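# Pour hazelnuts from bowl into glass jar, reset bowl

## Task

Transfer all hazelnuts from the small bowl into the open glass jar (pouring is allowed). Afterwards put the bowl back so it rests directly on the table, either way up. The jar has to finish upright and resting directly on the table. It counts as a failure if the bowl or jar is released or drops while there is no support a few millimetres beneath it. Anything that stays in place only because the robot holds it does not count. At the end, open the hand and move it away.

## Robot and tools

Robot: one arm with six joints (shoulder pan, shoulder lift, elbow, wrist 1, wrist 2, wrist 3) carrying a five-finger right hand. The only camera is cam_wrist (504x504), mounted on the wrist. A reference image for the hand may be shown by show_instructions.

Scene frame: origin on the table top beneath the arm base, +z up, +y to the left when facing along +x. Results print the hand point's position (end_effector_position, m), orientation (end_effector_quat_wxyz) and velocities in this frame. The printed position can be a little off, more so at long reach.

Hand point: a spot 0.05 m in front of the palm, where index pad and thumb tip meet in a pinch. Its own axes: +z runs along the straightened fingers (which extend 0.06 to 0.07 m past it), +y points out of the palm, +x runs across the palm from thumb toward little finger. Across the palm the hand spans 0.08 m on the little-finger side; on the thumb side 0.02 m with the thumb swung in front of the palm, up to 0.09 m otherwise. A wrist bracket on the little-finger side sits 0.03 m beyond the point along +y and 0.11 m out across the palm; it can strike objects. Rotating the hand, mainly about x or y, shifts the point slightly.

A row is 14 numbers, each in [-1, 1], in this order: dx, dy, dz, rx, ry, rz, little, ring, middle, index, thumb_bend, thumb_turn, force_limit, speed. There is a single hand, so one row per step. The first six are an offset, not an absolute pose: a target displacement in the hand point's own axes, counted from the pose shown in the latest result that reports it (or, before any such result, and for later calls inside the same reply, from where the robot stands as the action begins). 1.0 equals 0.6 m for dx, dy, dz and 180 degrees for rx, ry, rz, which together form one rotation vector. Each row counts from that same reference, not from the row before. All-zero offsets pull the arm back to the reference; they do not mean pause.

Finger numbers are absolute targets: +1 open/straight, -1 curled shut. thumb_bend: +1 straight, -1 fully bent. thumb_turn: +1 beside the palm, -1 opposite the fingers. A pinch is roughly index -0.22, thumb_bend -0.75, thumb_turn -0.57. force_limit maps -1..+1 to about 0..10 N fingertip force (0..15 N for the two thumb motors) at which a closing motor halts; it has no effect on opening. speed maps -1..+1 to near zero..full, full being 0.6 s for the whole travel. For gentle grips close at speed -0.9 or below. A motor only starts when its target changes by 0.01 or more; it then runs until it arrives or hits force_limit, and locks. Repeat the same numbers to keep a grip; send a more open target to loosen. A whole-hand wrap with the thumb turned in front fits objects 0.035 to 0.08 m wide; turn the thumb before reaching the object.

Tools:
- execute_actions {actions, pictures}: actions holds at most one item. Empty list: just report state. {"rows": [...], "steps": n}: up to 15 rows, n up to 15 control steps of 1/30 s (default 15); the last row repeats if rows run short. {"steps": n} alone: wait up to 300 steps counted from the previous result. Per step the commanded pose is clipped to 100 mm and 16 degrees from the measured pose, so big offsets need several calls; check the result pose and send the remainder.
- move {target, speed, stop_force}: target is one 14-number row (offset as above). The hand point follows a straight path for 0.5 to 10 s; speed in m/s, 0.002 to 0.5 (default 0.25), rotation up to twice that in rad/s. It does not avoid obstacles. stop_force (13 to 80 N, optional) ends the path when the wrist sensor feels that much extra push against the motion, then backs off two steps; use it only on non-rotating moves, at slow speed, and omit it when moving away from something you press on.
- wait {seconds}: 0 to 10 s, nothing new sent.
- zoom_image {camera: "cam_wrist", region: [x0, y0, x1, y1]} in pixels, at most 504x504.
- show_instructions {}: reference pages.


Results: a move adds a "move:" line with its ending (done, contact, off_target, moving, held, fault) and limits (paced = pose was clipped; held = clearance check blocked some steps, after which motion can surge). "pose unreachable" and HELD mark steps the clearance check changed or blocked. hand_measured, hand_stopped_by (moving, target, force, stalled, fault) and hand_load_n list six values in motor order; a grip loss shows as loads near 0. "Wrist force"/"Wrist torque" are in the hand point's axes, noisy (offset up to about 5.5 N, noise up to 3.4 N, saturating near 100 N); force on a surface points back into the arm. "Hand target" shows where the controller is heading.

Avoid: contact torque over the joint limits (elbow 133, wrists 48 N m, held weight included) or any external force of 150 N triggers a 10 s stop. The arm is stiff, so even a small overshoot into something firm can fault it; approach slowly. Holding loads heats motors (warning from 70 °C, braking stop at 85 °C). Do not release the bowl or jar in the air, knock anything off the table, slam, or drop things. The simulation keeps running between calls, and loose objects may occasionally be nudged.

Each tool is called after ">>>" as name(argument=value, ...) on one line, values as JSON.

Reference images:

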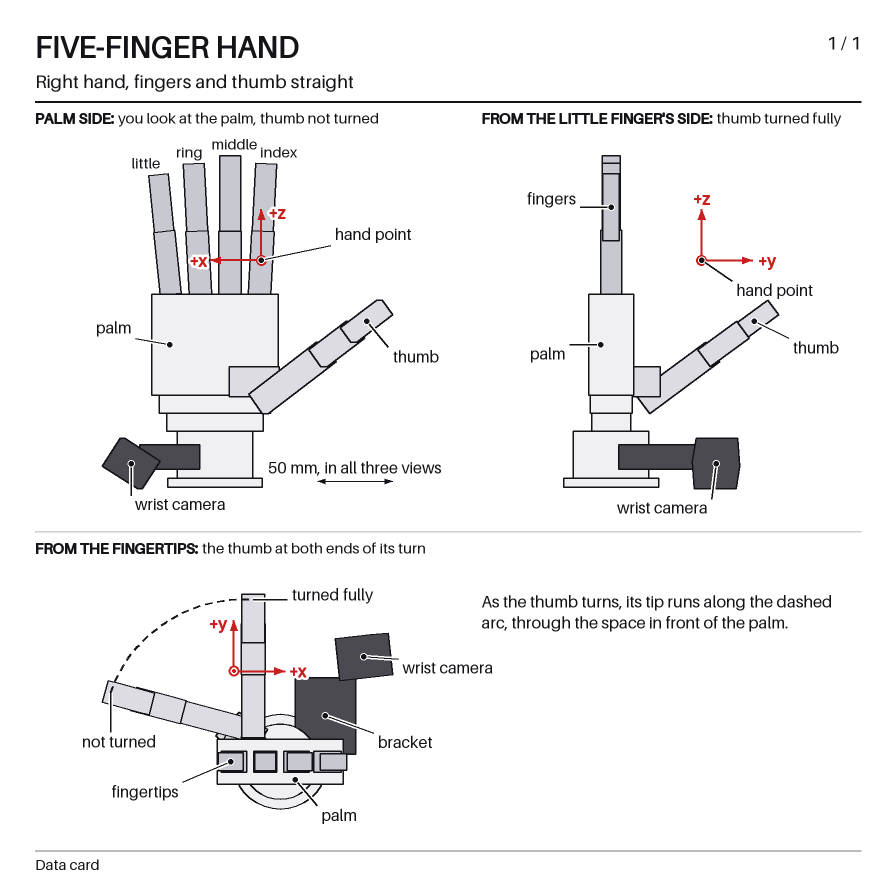

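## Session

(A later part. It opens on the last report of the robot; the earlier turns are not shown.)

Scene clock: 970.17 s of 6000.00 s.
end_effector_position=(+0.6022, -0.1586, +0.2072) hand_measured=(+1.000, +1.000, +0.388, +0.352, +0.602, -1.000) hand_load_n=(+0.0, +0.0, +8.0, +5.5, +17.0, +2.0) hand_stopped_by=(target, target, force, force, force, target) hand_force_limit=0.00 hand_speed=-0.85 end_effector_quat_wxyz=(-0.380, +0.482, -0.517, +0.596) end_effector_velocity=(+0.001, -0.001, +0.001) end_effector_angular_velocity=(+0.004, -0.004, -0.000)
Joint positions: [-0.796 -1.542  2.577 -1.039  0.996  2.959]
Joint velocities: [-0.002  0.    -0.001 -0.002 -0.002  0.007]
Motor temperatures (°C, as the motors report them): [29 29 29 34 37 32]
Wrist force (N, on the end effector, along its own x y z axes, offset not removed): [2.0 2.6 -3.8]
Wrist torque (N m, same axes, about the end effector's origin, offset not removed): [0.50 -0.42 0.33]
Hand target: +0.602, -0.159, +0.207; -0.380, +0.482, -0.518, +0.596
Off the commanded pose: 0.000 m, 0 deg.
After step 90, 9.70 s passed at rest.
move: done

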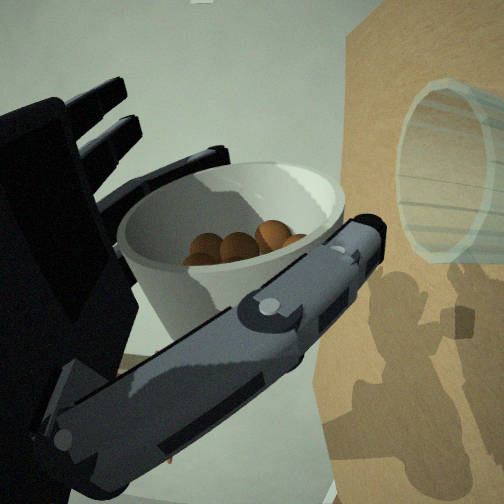

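>>> move(target=[0.0058,0.0044,0,0,0,0.0333,1,1,0.25,-0.9,-1,-1,0.0,-0.85], speed=0.012)

Scene clock: 1023.13 s of 6000.00 s.
end_effector_position=(+0.6013, -0.1623, +0.2052) hand_measured=(+1.000, +1.000, +0.388, +0.352, +0.602, -1.000) hand_load_n=(+0.0, +0.0, +8.0, +5.5, +17.0, +2.0) hand_stopped_by=(target, target, force, force, force, target) hand_force_limit=0.00 hand_speed=-0.85 end_effector_quat_wxyz=(+0.411, -0.455, +0.542, -0.575) end_effector_velocity=(+0.000, -0.001, +0.000) end_effector_angular_velocity=(+0.004, -0.002, -0.002)
Joint positions: [-0.824 -1.529  2.578 -1.053  0.969  3.064]
Joint velocities: [-0.002  0.001 -0.001 -0.002  0.     0.005]
Motor temperatures (°C, as the motors report them): [29 29 29 34 37 32]
Wrist force (N, on the end effector, along its own x y z axes, offset not removed): [0.0 1.3 -3.7]
Wrist torque (N m, same axes, about the end effector's origin, offset not removed): [0.37 -0.14 0.09]
Hand target: +0.601, -0.162, +0.205; +0.411, -0.455, +0.542, -0.575
Off the commanded pose: 0.000 m, 0 deg.
After step 90, 45.43 s passed at rest.
move: done

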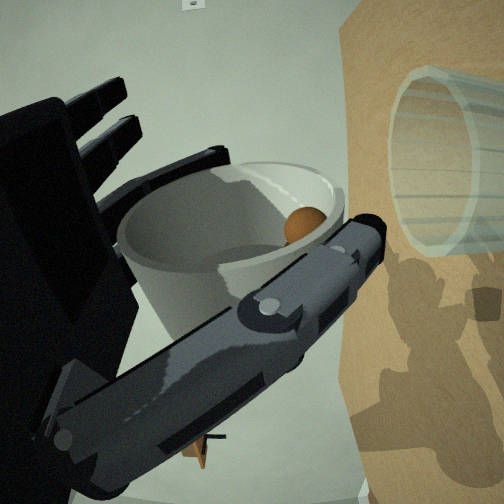

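>>> zoom_image(camera="cam_wrist", region=[250, 40, 504, 340])

Region (250, 40, 504, 340) of cam_wrist's 504x504 image, scaled by 1.680, with more detail than that image has; it fills the left 427 columns of this view, and the rest is white.

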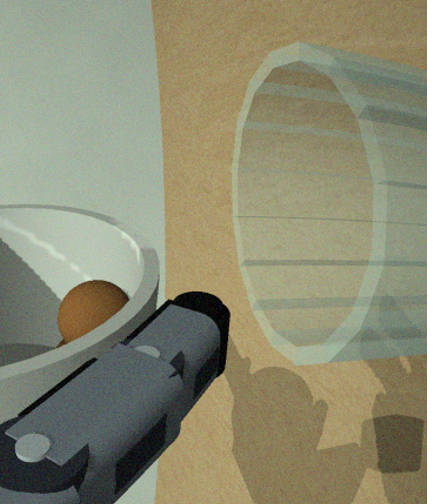

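>>> move(target=[0.0083,-0.0011,0,0,0,0.0389,1,1,0.25,-0.9,-1,-1,0.0,-0.85], speed=0.012)

Scene clock: 1046.07 s of 6000.00 s.
end_effector_position=(+0.6001, -0.1670, +0.2063) hand_measured=(+1.000, +1.000, +0.388, +0.352, +0.602, -1.000) hand_load_n=(+0.0, +0.0, +8.0, +5.5, +17.0, +2.0) hand_stopped_by=(target, target, force, force, force, target) hand_force_limit=0.00 hand_speed=-0.85 end_effector_quat_wxyz=(+0.445, -0.421, +0.568, -0.549) end_effector_velocity=(+0.000, +0.000, +0.000) end_effector_angular_velocity=(+0.004, -0.002, +0.001)
Joint positions: [-0.856 -1.52   2.577 -1.061  0.937  3.185]
Joint velocities: [-0.001  0.001 -0.    -0.001 -0.003  0.005]
Motor temperatures (°C, as the motors report them): [29 29 29 34 37 32]
Wrist force (N, on the end effector, along its own x y z axes, offset not removed): [0.2 3.1 -6.7]
Wrist torque (N m, same axes, about the end effector's origin, offset not removed): [0.79 0.04 0.26]
Hand target: +0.600, -0.167, +0.206; +0.445, -0.421, +0.568, -0.549
Off the commanded pose: 0.000 m, 0 deg.
After step 190, 11.30 s passed at rest.
move: done

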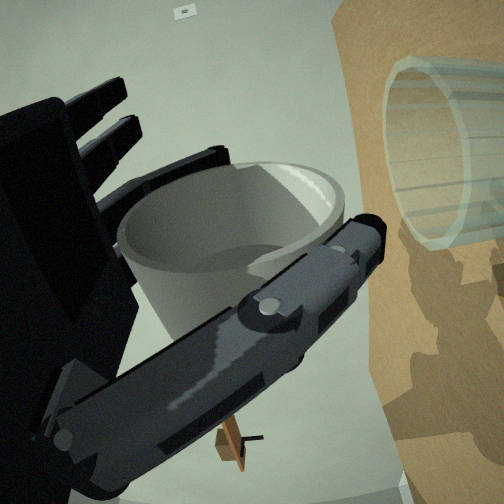

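>>> move(target=[0.0178,-0.0058,0,0,0,0.0667,1,1,0.25,-0.9,-1,-1,0.0,-0.85], speed=0.025)

Scene clock: 1064.80 s of 6000.00 s.
end_effector_position=(+0.5975, -0.1774, +0.2093) hand_measured=(+1.000, +1.000, +0.388, +0.352, +0.602, -1.000) hand_load_n=(+0.0, +0.0, +8.0, +5.5, +17.0, +1.5) hand_stopped_by=(target, target, force, force, force, target) hand_force_limit=0.00 hand_speed=-0.85 end_effector_quat_wxyz=(+0.499, -0.360, +0.609, -0.500) end_effector_velocity=(-0.000, -0.000, -0.000) end_effector_angular_velocity=(+0.010, -0.003, +0.001)
Joint positions: [-0.911 -1.501  2.573 -1.077  0.881  3.394]
Joint velocities: [-0.003  0.001  0.001 -0.002 -0.004  0.011]
Motor temperatures (°C, as the motors report them): [29 29 29 34 37 32]
Wrist force (N, on the end effector, along its own x y z axes, offset not removed): [3.5 0.7 -2.7]
Wrist torque (N m, same axes, about the end effector's origin, offset not removed): [0.25 -0.44 0.28]
Hand target: +0.597, -0.177, +0.209; +0.500, -0.359, +0.609, -0.500
Off the commanded pose: 0.000 m, 0 deg.
After step 90, 11.33 s passed at rest.
move: done

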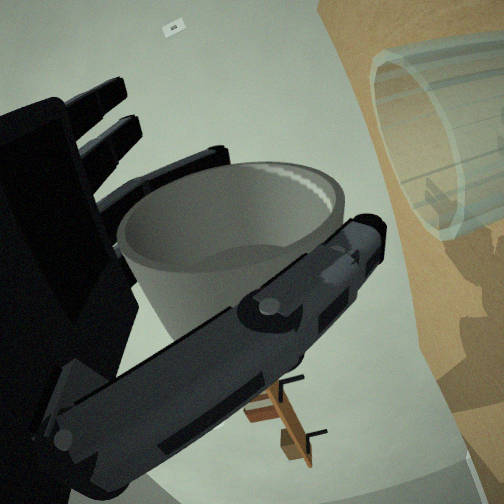

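>>> move(target=[-0.0848,-0.0216,0.0028,0,0,-0.5833,1,1,0.25,-0.9,-1,-1,0.0,-0.85], speed=0.3)

Scene clock: 1082.93 s of 6000.00 s.
end_effector_position=(+0.6102, -0.1335, +0.2344) hand_measured=(+1.000, +1.000, +0.388, +0.352, +0.602, -1.000) hand_load_n=(+0.0, +0.0, +8.0, +5.5, +16.5, +3.0) hand_stopped_by=(target, target, force, force, force, target) hand_force_limit=0.00 hand_speed=-0.85 end_effector_quat_wxyz=(+0.092, +0.702, -0.086, +0.701) end_effector_velocity=(-0.001, +0.000, -0.000) end_effector_angular_velocity=(-0.012, +0.004, -0.002)
Joint positions: [-0.486 -1.505  2.562 -1.06   1.306  1.561]
Joint velocities: [ 0.002  0.003  0.001 -0.003  0.003 -0.013]
Motor temperatures (°C, as the motors report them): [29 29 29 34 37 32]
Wrist force (N, on the end effector, along its own x y z axes, offset not removed): [0.2 0.4 -5.1]
Wrist torque (N m, same axes, about the end effector's origin, offset not removed): [0.63 -0.45 0.23]
Hand target: +0.610, -0.133, +0.234; +0.093, +0.702, -0.085, +0.701
Off the commanded pose: 0.001 m, 0 deg.
After step 90, 11.50 s passed at rest.
move: done

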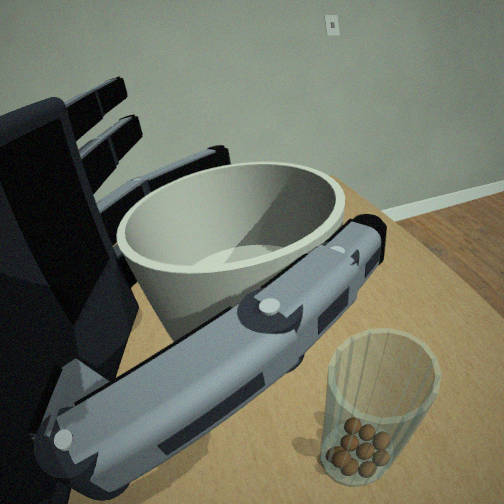

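>>> zoom_image(camera="cam_wrist", region=[290, 380, 430, 504])

Region (290, 380, 430, 504) of cam_wrist's 504x504 image, scaled by 3.600, with more detail than that image has; it fills the top 446 rows of this view, and the rest is white.

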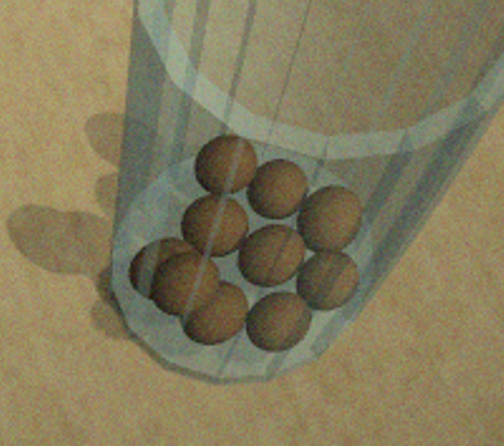

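>>> move(target=[-0.3295,-0.342,-0.116,0,0,0.0027,1,1,0.25,-0.9,-1,-1,0.0,-0.85], speed=0.25)

Scene clock: 1129.83 s of 6000.00 s.
end_effector_position=(+0.5929, +0.0801, +0.0356) hand_measured=(+1.000, +1.000, +0.388, +0.352, +0.602, -1.000) hand_load_n=(+0.0, +0.0, +8.5, +6.0, +16.5, +3.0) hand_stopped_by=(target, target, force, force, force, target) hand_force_limit=0.00 hand_speed=-0.85 end_effector_quat_wxyz=(+0.089, +0.702, -0.089, +0.701) end_effector_velocity=(+0.001, +0.002, -0.001) end_effector_angular_velocity=(-0.001, -0.002, -0.001)
Joint positions: [ 0.117 -0.916  2.501 -1.588  1.909  1.567]
Joint velocities: [ 0.006  0.006 -0.004 -0.005  0.006 -0.001]
Motor temperatures (°C, as the motors report them): [29 29 29 34 37 32]
Wrist force (N, on the end effector, along its own x y z axes, offset not removed): [-0.4 0.6 -2.8]
Wrist torque (N m, same axes, about the end effector's origin, offset not removed): [0.42 -0.27 0.29]
Hand target: +0.593, +0.080, +0.035; +0.089, +0.702, -0.089, +0.701
Off the commanded pose: 0.001 m, 0 deg.
After step 90, 42.07 s passed at rest.
move: done

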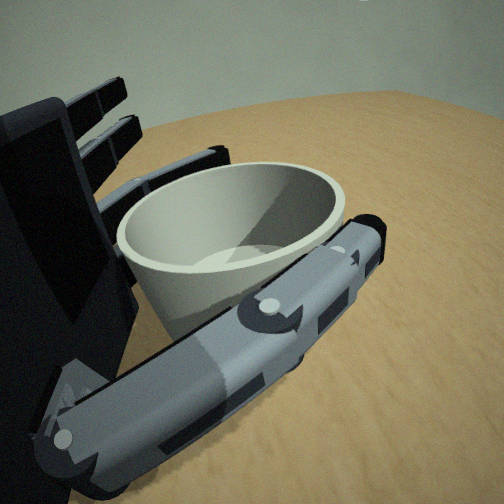

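>>> move(target=[-0.0228,0,0,0,0,0,1,1,0.25,-0.9,-1,-1,0.0,-0.85], speed=0.008, stop_force=13)

Scene clock: 1138.17 s of 6000.00 s.
end_effector_position=(+0.5929, +0.0801, +0.0221) hand_measured=(+1.000, +1.000, +0.388, +0.352, +0.602, -1.000) hand_load_n=(+0.0, +0.0, +8.5, +6.0, +16.5, +3.0) hand_stopped_by=(target, target, force, force, force, target) hand_force_limit=0.00 hand_speed=-0.85 end_effector_quat_wxyz=(+0.089, +0.702, -0.089, +0.701) end_effector_velocity=(-0.000, +0.000, -0.002) end_effector_angular_velocity=(-0.000, -0.001, +0.000)
Joint positions: [ 0.117 -0.88   2.495 -1.618  1.909  1.567]
Joint velocities: [ 0.     0.005 -0.    -0.006  0.    -0.   ]
Motor temperatures (°C, as the motors report them): [29 29 29 34 37 32]
Wrist force (N, on the end effector, along its own x y z axes, offset not removed): [1.8 0.0 -4.4]
Wrist torque (N m, same axes, about the end effector's origin, offset not removed): [0.49 -0.46 0.45]
Hand target: +0.593, +0.080, +0.022; +0.089, +0.702, -0.089, +0.701
Off the commanded pose: 0.000 m, 0 deg.
After step 90, 3.43 s passed at rest.
move: done

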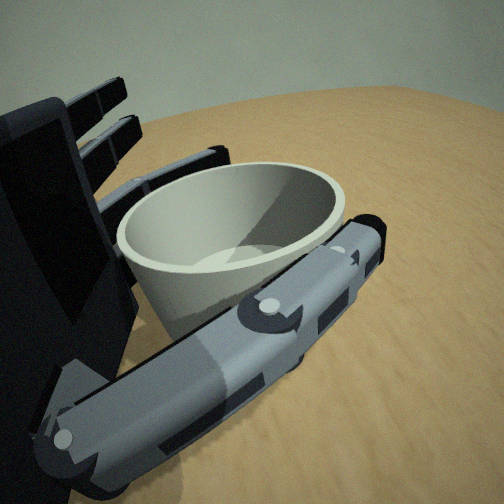

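>>> execute_actions(actions=[{"rows":[[-0.0008,0,0,0,0,0,1,1,1,1,1,-1,0.0,-0.4]],"steps":15}], pictures=false)

>>> wait(seconds=0.5)

Scene clock: 1155.60 s of 6000.00 s.
end_effector_position=(+0.5929, +0.0801, +0.0217) hand_measured=(+1.000, +1.000, +0.782, +0.748, +0.844, -1.000) hand_load_n=(+0.0, +0.0, +0.0, +0.0, +0.0, +0.0) hand_stopped_by=(target, target, moving, moving, moving, target) hand_force_limit=0.00 hand_speed=-0.40 end_effector_quat_wxyz=(+0.089, +0.702, -0.089, +0.701) end_effector_velocity=(-0.000, -0.000, +0.000) end_effector_angular_velocity=(+0.000, -0.002, -0.001)
Joint positions: [ 0.117 -0.879  2.494 -1.619  1.909  1.567]
Joint velocities: [ 0.    -0.     0.001 -0.002  0.002  0.   ]
Motor temperatures (°C, as the motors report them): [29 29 29 34 37 32]
Wrist force (N, on the end effector, along its own x y z axes, offset not removed): [1.6 -0.3 -2.5]
Wrist torque (N m, same axes, about the end effector's origin, offset not removed): [0.30 -0.33 0.23]
Hand target: +0.593, +0.080, +0.022; +0.089, +0.702, -0.089, +0.701
Off the commanded pose: 0.000 m, 0 deg.
Steps of this call (steps 1 to 90: nothing new was sent; then 13.93 s passed at rest; steps 91 to 105: all 15 steps of this action). Readings (end_effector_position | what the end effector reports):
91: (+0.5929, +0.0801, +0.0219) | hand_measured=(+1.000, +1.000, +0.388, +0.352, +0.602, -1.000) hand_load_n=(+0.0, +0.0, +8.5, +6.0, +16.5, +3.0) hand_stopped_by=(target, target, moving, moving, moving, target) hand_force_limit=0.00 hand_speed=-0.40
92: (+0.5929, +0.0801, +0.0219) | hand_measured=(+1.000, +1.000, +0.388, +0.352, +0.602, -1.000) hand_load_n=(+0.0, +0.0, +8.5, +6.0, +16.5, +3.0) hand_stopped_by=(target, target, moving, moving, moving, target) hand_force_limit=0.00 hand_speed=-0.40
94: (+0.5929, +0.0801, +0.0218) | hand_measured=(+1.000, +1.000, +0.416, +0.382, +0.616, -1.000) hand_load_n=(+0.0, +0.0, +4.5, +1.5, +8.0, +2.5) hand_stopped_by=(target, target, moving, moving, moving, target) hand_force_limit=0.00 hand_speed=-0.40
98: (+0.5929, +0.0801, +0.0217) | hand_measured=(+1.000, +1.000, +0.550, +0.516, +0.696, -1.000) hand_load_n=(+0.0, +0.0, +0.0, +0.0, +0.0, +0.0) hand_stopped_by=(target, target, moving, moving, moving, target) hand_force_limit=0.00 hand_speed=-0.40
105: the state above

Scene clock: 1156.10 s of 6000.00 s.
end_effector_position=(+0.5929, +0.0801, +0.0217) hand_measured=(+1.000, +1.000, +1.000, +1.000, +1.000, -1.000) hand_load_n=(+0.0, +0.0, +0.0, +0.0, +0.0, +0.0) hand_stopped_by=(target, target, target, target, target, target) hand_force_limit=0.00 hand_speed=-0.40 end_effector_quat_wxyz=(+0.089, +0.702, -0.089, +0.701) end_effector_velocity=(+0.001, +0.000, -0.000) end_effector_angular_velocity=(+0.001, -0.000, -0.000)
Joint positions: [ 0.117 -0.879  2.494 -1.619  1.909  1.567]
Joint velocities: [ 0.    -0.    -0.001  0.001  0.     0.001]
Motor temperatures (°C, as the motors report them): [29 29 29 34 37 32]
Wrist force (N, on the end effector, along its own x y z axes, offset not removed): [2.4 -1.1 -3.6]
Wrist torque (N m, same axes, about the end effector's origin, offset not removed): [0.22 -0.47 0.23]
Hand target: +0.593, +0.080, +0.022; +0.089, +0.702, -0.089, +0.701
Off the commanded pose: 0.000 m, 0 deg.
Steps of this call (steps 1 to 15: nothing new was sent). Readings (end_effector_position | what the end effector reports):
1: (+0.5929, +0.0801, +0.0217) | hand_measured=(+1.000, +1.000, +0.816, +0.782, +0.864, -1.000) hand_load_n=(+0.0, +0.0, +0.0, +0.0, +0.0, +0.0) hand_stopped_by=(target, target, moving, moving, moving, target) hand_force_limit=0.00 hand_speed=-0.40
2: (+0.5929, +0.0801, +0.0217) | hand_measured=(+1.000, +1.000, +0.850, +0.816, +0.886, -1.000) hand_load_n=(+0.0, +0.0, +0.0, +0.0, +0.0, +0.0) hand_stopped_by=(target, target, moving, moving, moving, target) hand_force_limit=0.00 hand_speed=-0.40
4: (+0.5929, +0.0801, +0.0217) | hand_measured=(+1.000, +1.000, +0.916, +0.882, +0.928, -1.000) hand_load_n=(+0.0, +0.0, +0.0, +0.0, +0.0, +0.0) hand_stopped_by=(target, target, moving, moving, moving, target) hand_force_limit=0.00 hand_speed=-0.40
8: (+0.5929, +0.0801, +0.0217) | hand_measured=(+1.000, +1.000, +1.000, +0.998, +1.000, -1.000) hand_load_n=(+0.0, +0.0, +0.0, +0.0, +0.0, +0.0) hand_stopped_by=(target, target, moving, moving, moving, target) hand_force_limit=0.00 hand_speed=-0.40
15: the state above

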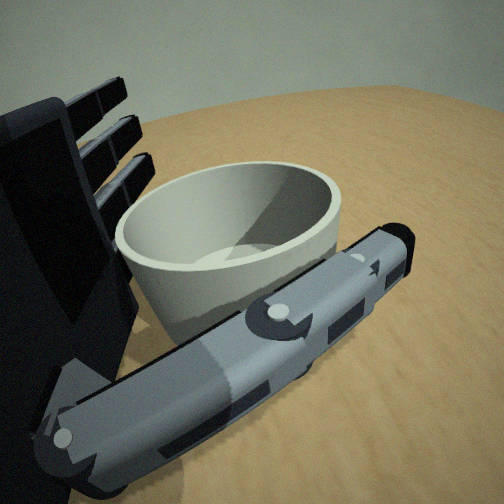

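>>> move(target=[0,-0.035,-0.075,0,0,0,1,1,1,1,1,-1,0.0,1], speed=0.06)

>>> move(target=[0.33,-0.0,0.0,0,0,0,1,1,1,1,1,-1,0.0,1], speed=0.25)

Scene clock: 1165.67 s of 6000.00 s.
end_effector_position=(+0.5548, +0.1113, +0.0217) hand_measured=(+1.000, +1.000, +1.000, +1.000, +1.000, -1.000) hand_load_n=(+0.0, +0.0, +0.0, +0.0, +0.0, +0.0) hand_stopped_by=(target, target, target, target, target, target) hand_force_limit=0.00 hand_speed=1.00 end_effector_quat_wxyz=(+0.089, +0.702, -0.088, +0.701) end_effector_velocity=(-0.002, +0.001, +0.000) end_effector_angular_velocity=(-0.001, -0.000, -0.001)
Joint positions: [ 0.218 -0.875  2.522 -1.65   2.01   1.566]
Joint velocities: [ 0.005 -0.     0.001 -0.001  0.006 -0.001]
Motor temperatures (°C, as the motors report them): [29 29 29 34 37 32]
Wrist force (N, on the end effector, along its own x y z axes, offset not removed): [-0.4 1.4 -3.4]
Wrist torque (N m, same axes, about the end effector's origin, offset not removed): [0.60 -0.04 0.19]
Hand target: +0.555, +0.111, +0.022; +0.089, +0.702, -0.089, +0.701
Off the commanded pose: 0.000 m, 0 deg.
After step 90, 5.30 s passed at rest.
move: done

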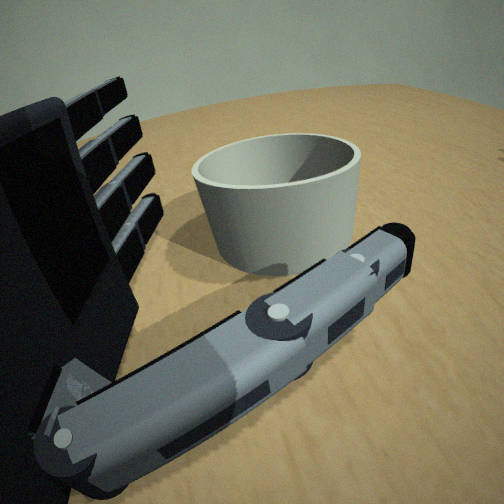

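Scene clock: 1167.10 s of 6000.00 s.
end_effector_position=(+0.5549, +0.1114, +0.2189) hand_measured=(+1.000, +1.000, +1.000, +1.000, +1.000, -1.000) hand_load_n=(+0.0, +0.0, +0.0, +0.0, +0.0, +0.0) hand_stopped_by=(target, target, target, target, target, target) hand_force_limit=0.00 hand_speed=1.00 end_effector_quat_wxyz=(+0.089, +0.702, -0.088, +0.701) end_effector_velocity=(+0.001, -0.000, +0.003) end_effector_angular_velocity=(+0.002, +0.003, -0.000)
Joint positions: [ 0.22  -1.426  2.523 -1.101  2.012  1.566]
Joint velocities: [-0.001 -0.009 -0.004  0.016 -0.001  0.003]
Motor temperatures (°C, as the motors report them): [29 29 29 34 37 32]
Wrist force (N, on the end effector, along its own x y z axes, offset not removed): [0.6 3.0 -6.2]
Wrist torque (N m, same axes, about the end effector's origin, offset not removed): [1.08 -0.04 0.30]
Hand target: +0.555, +0.111, +0.219; +0.089, +0.702, -0.088, +0.701
Off the commanded pose: 0.001 m, 0 deg.
move: done

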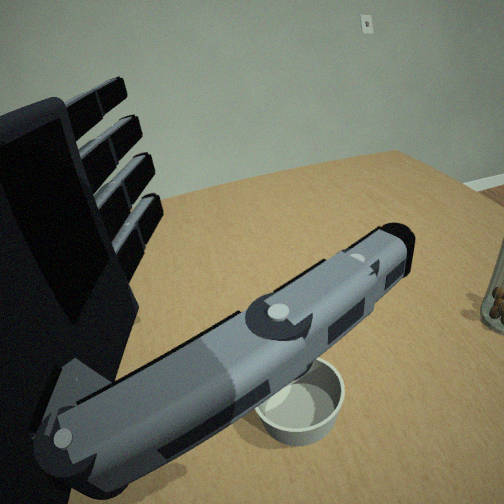

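>>> finished_scene(scene=1)

The scene is finished: the task was done.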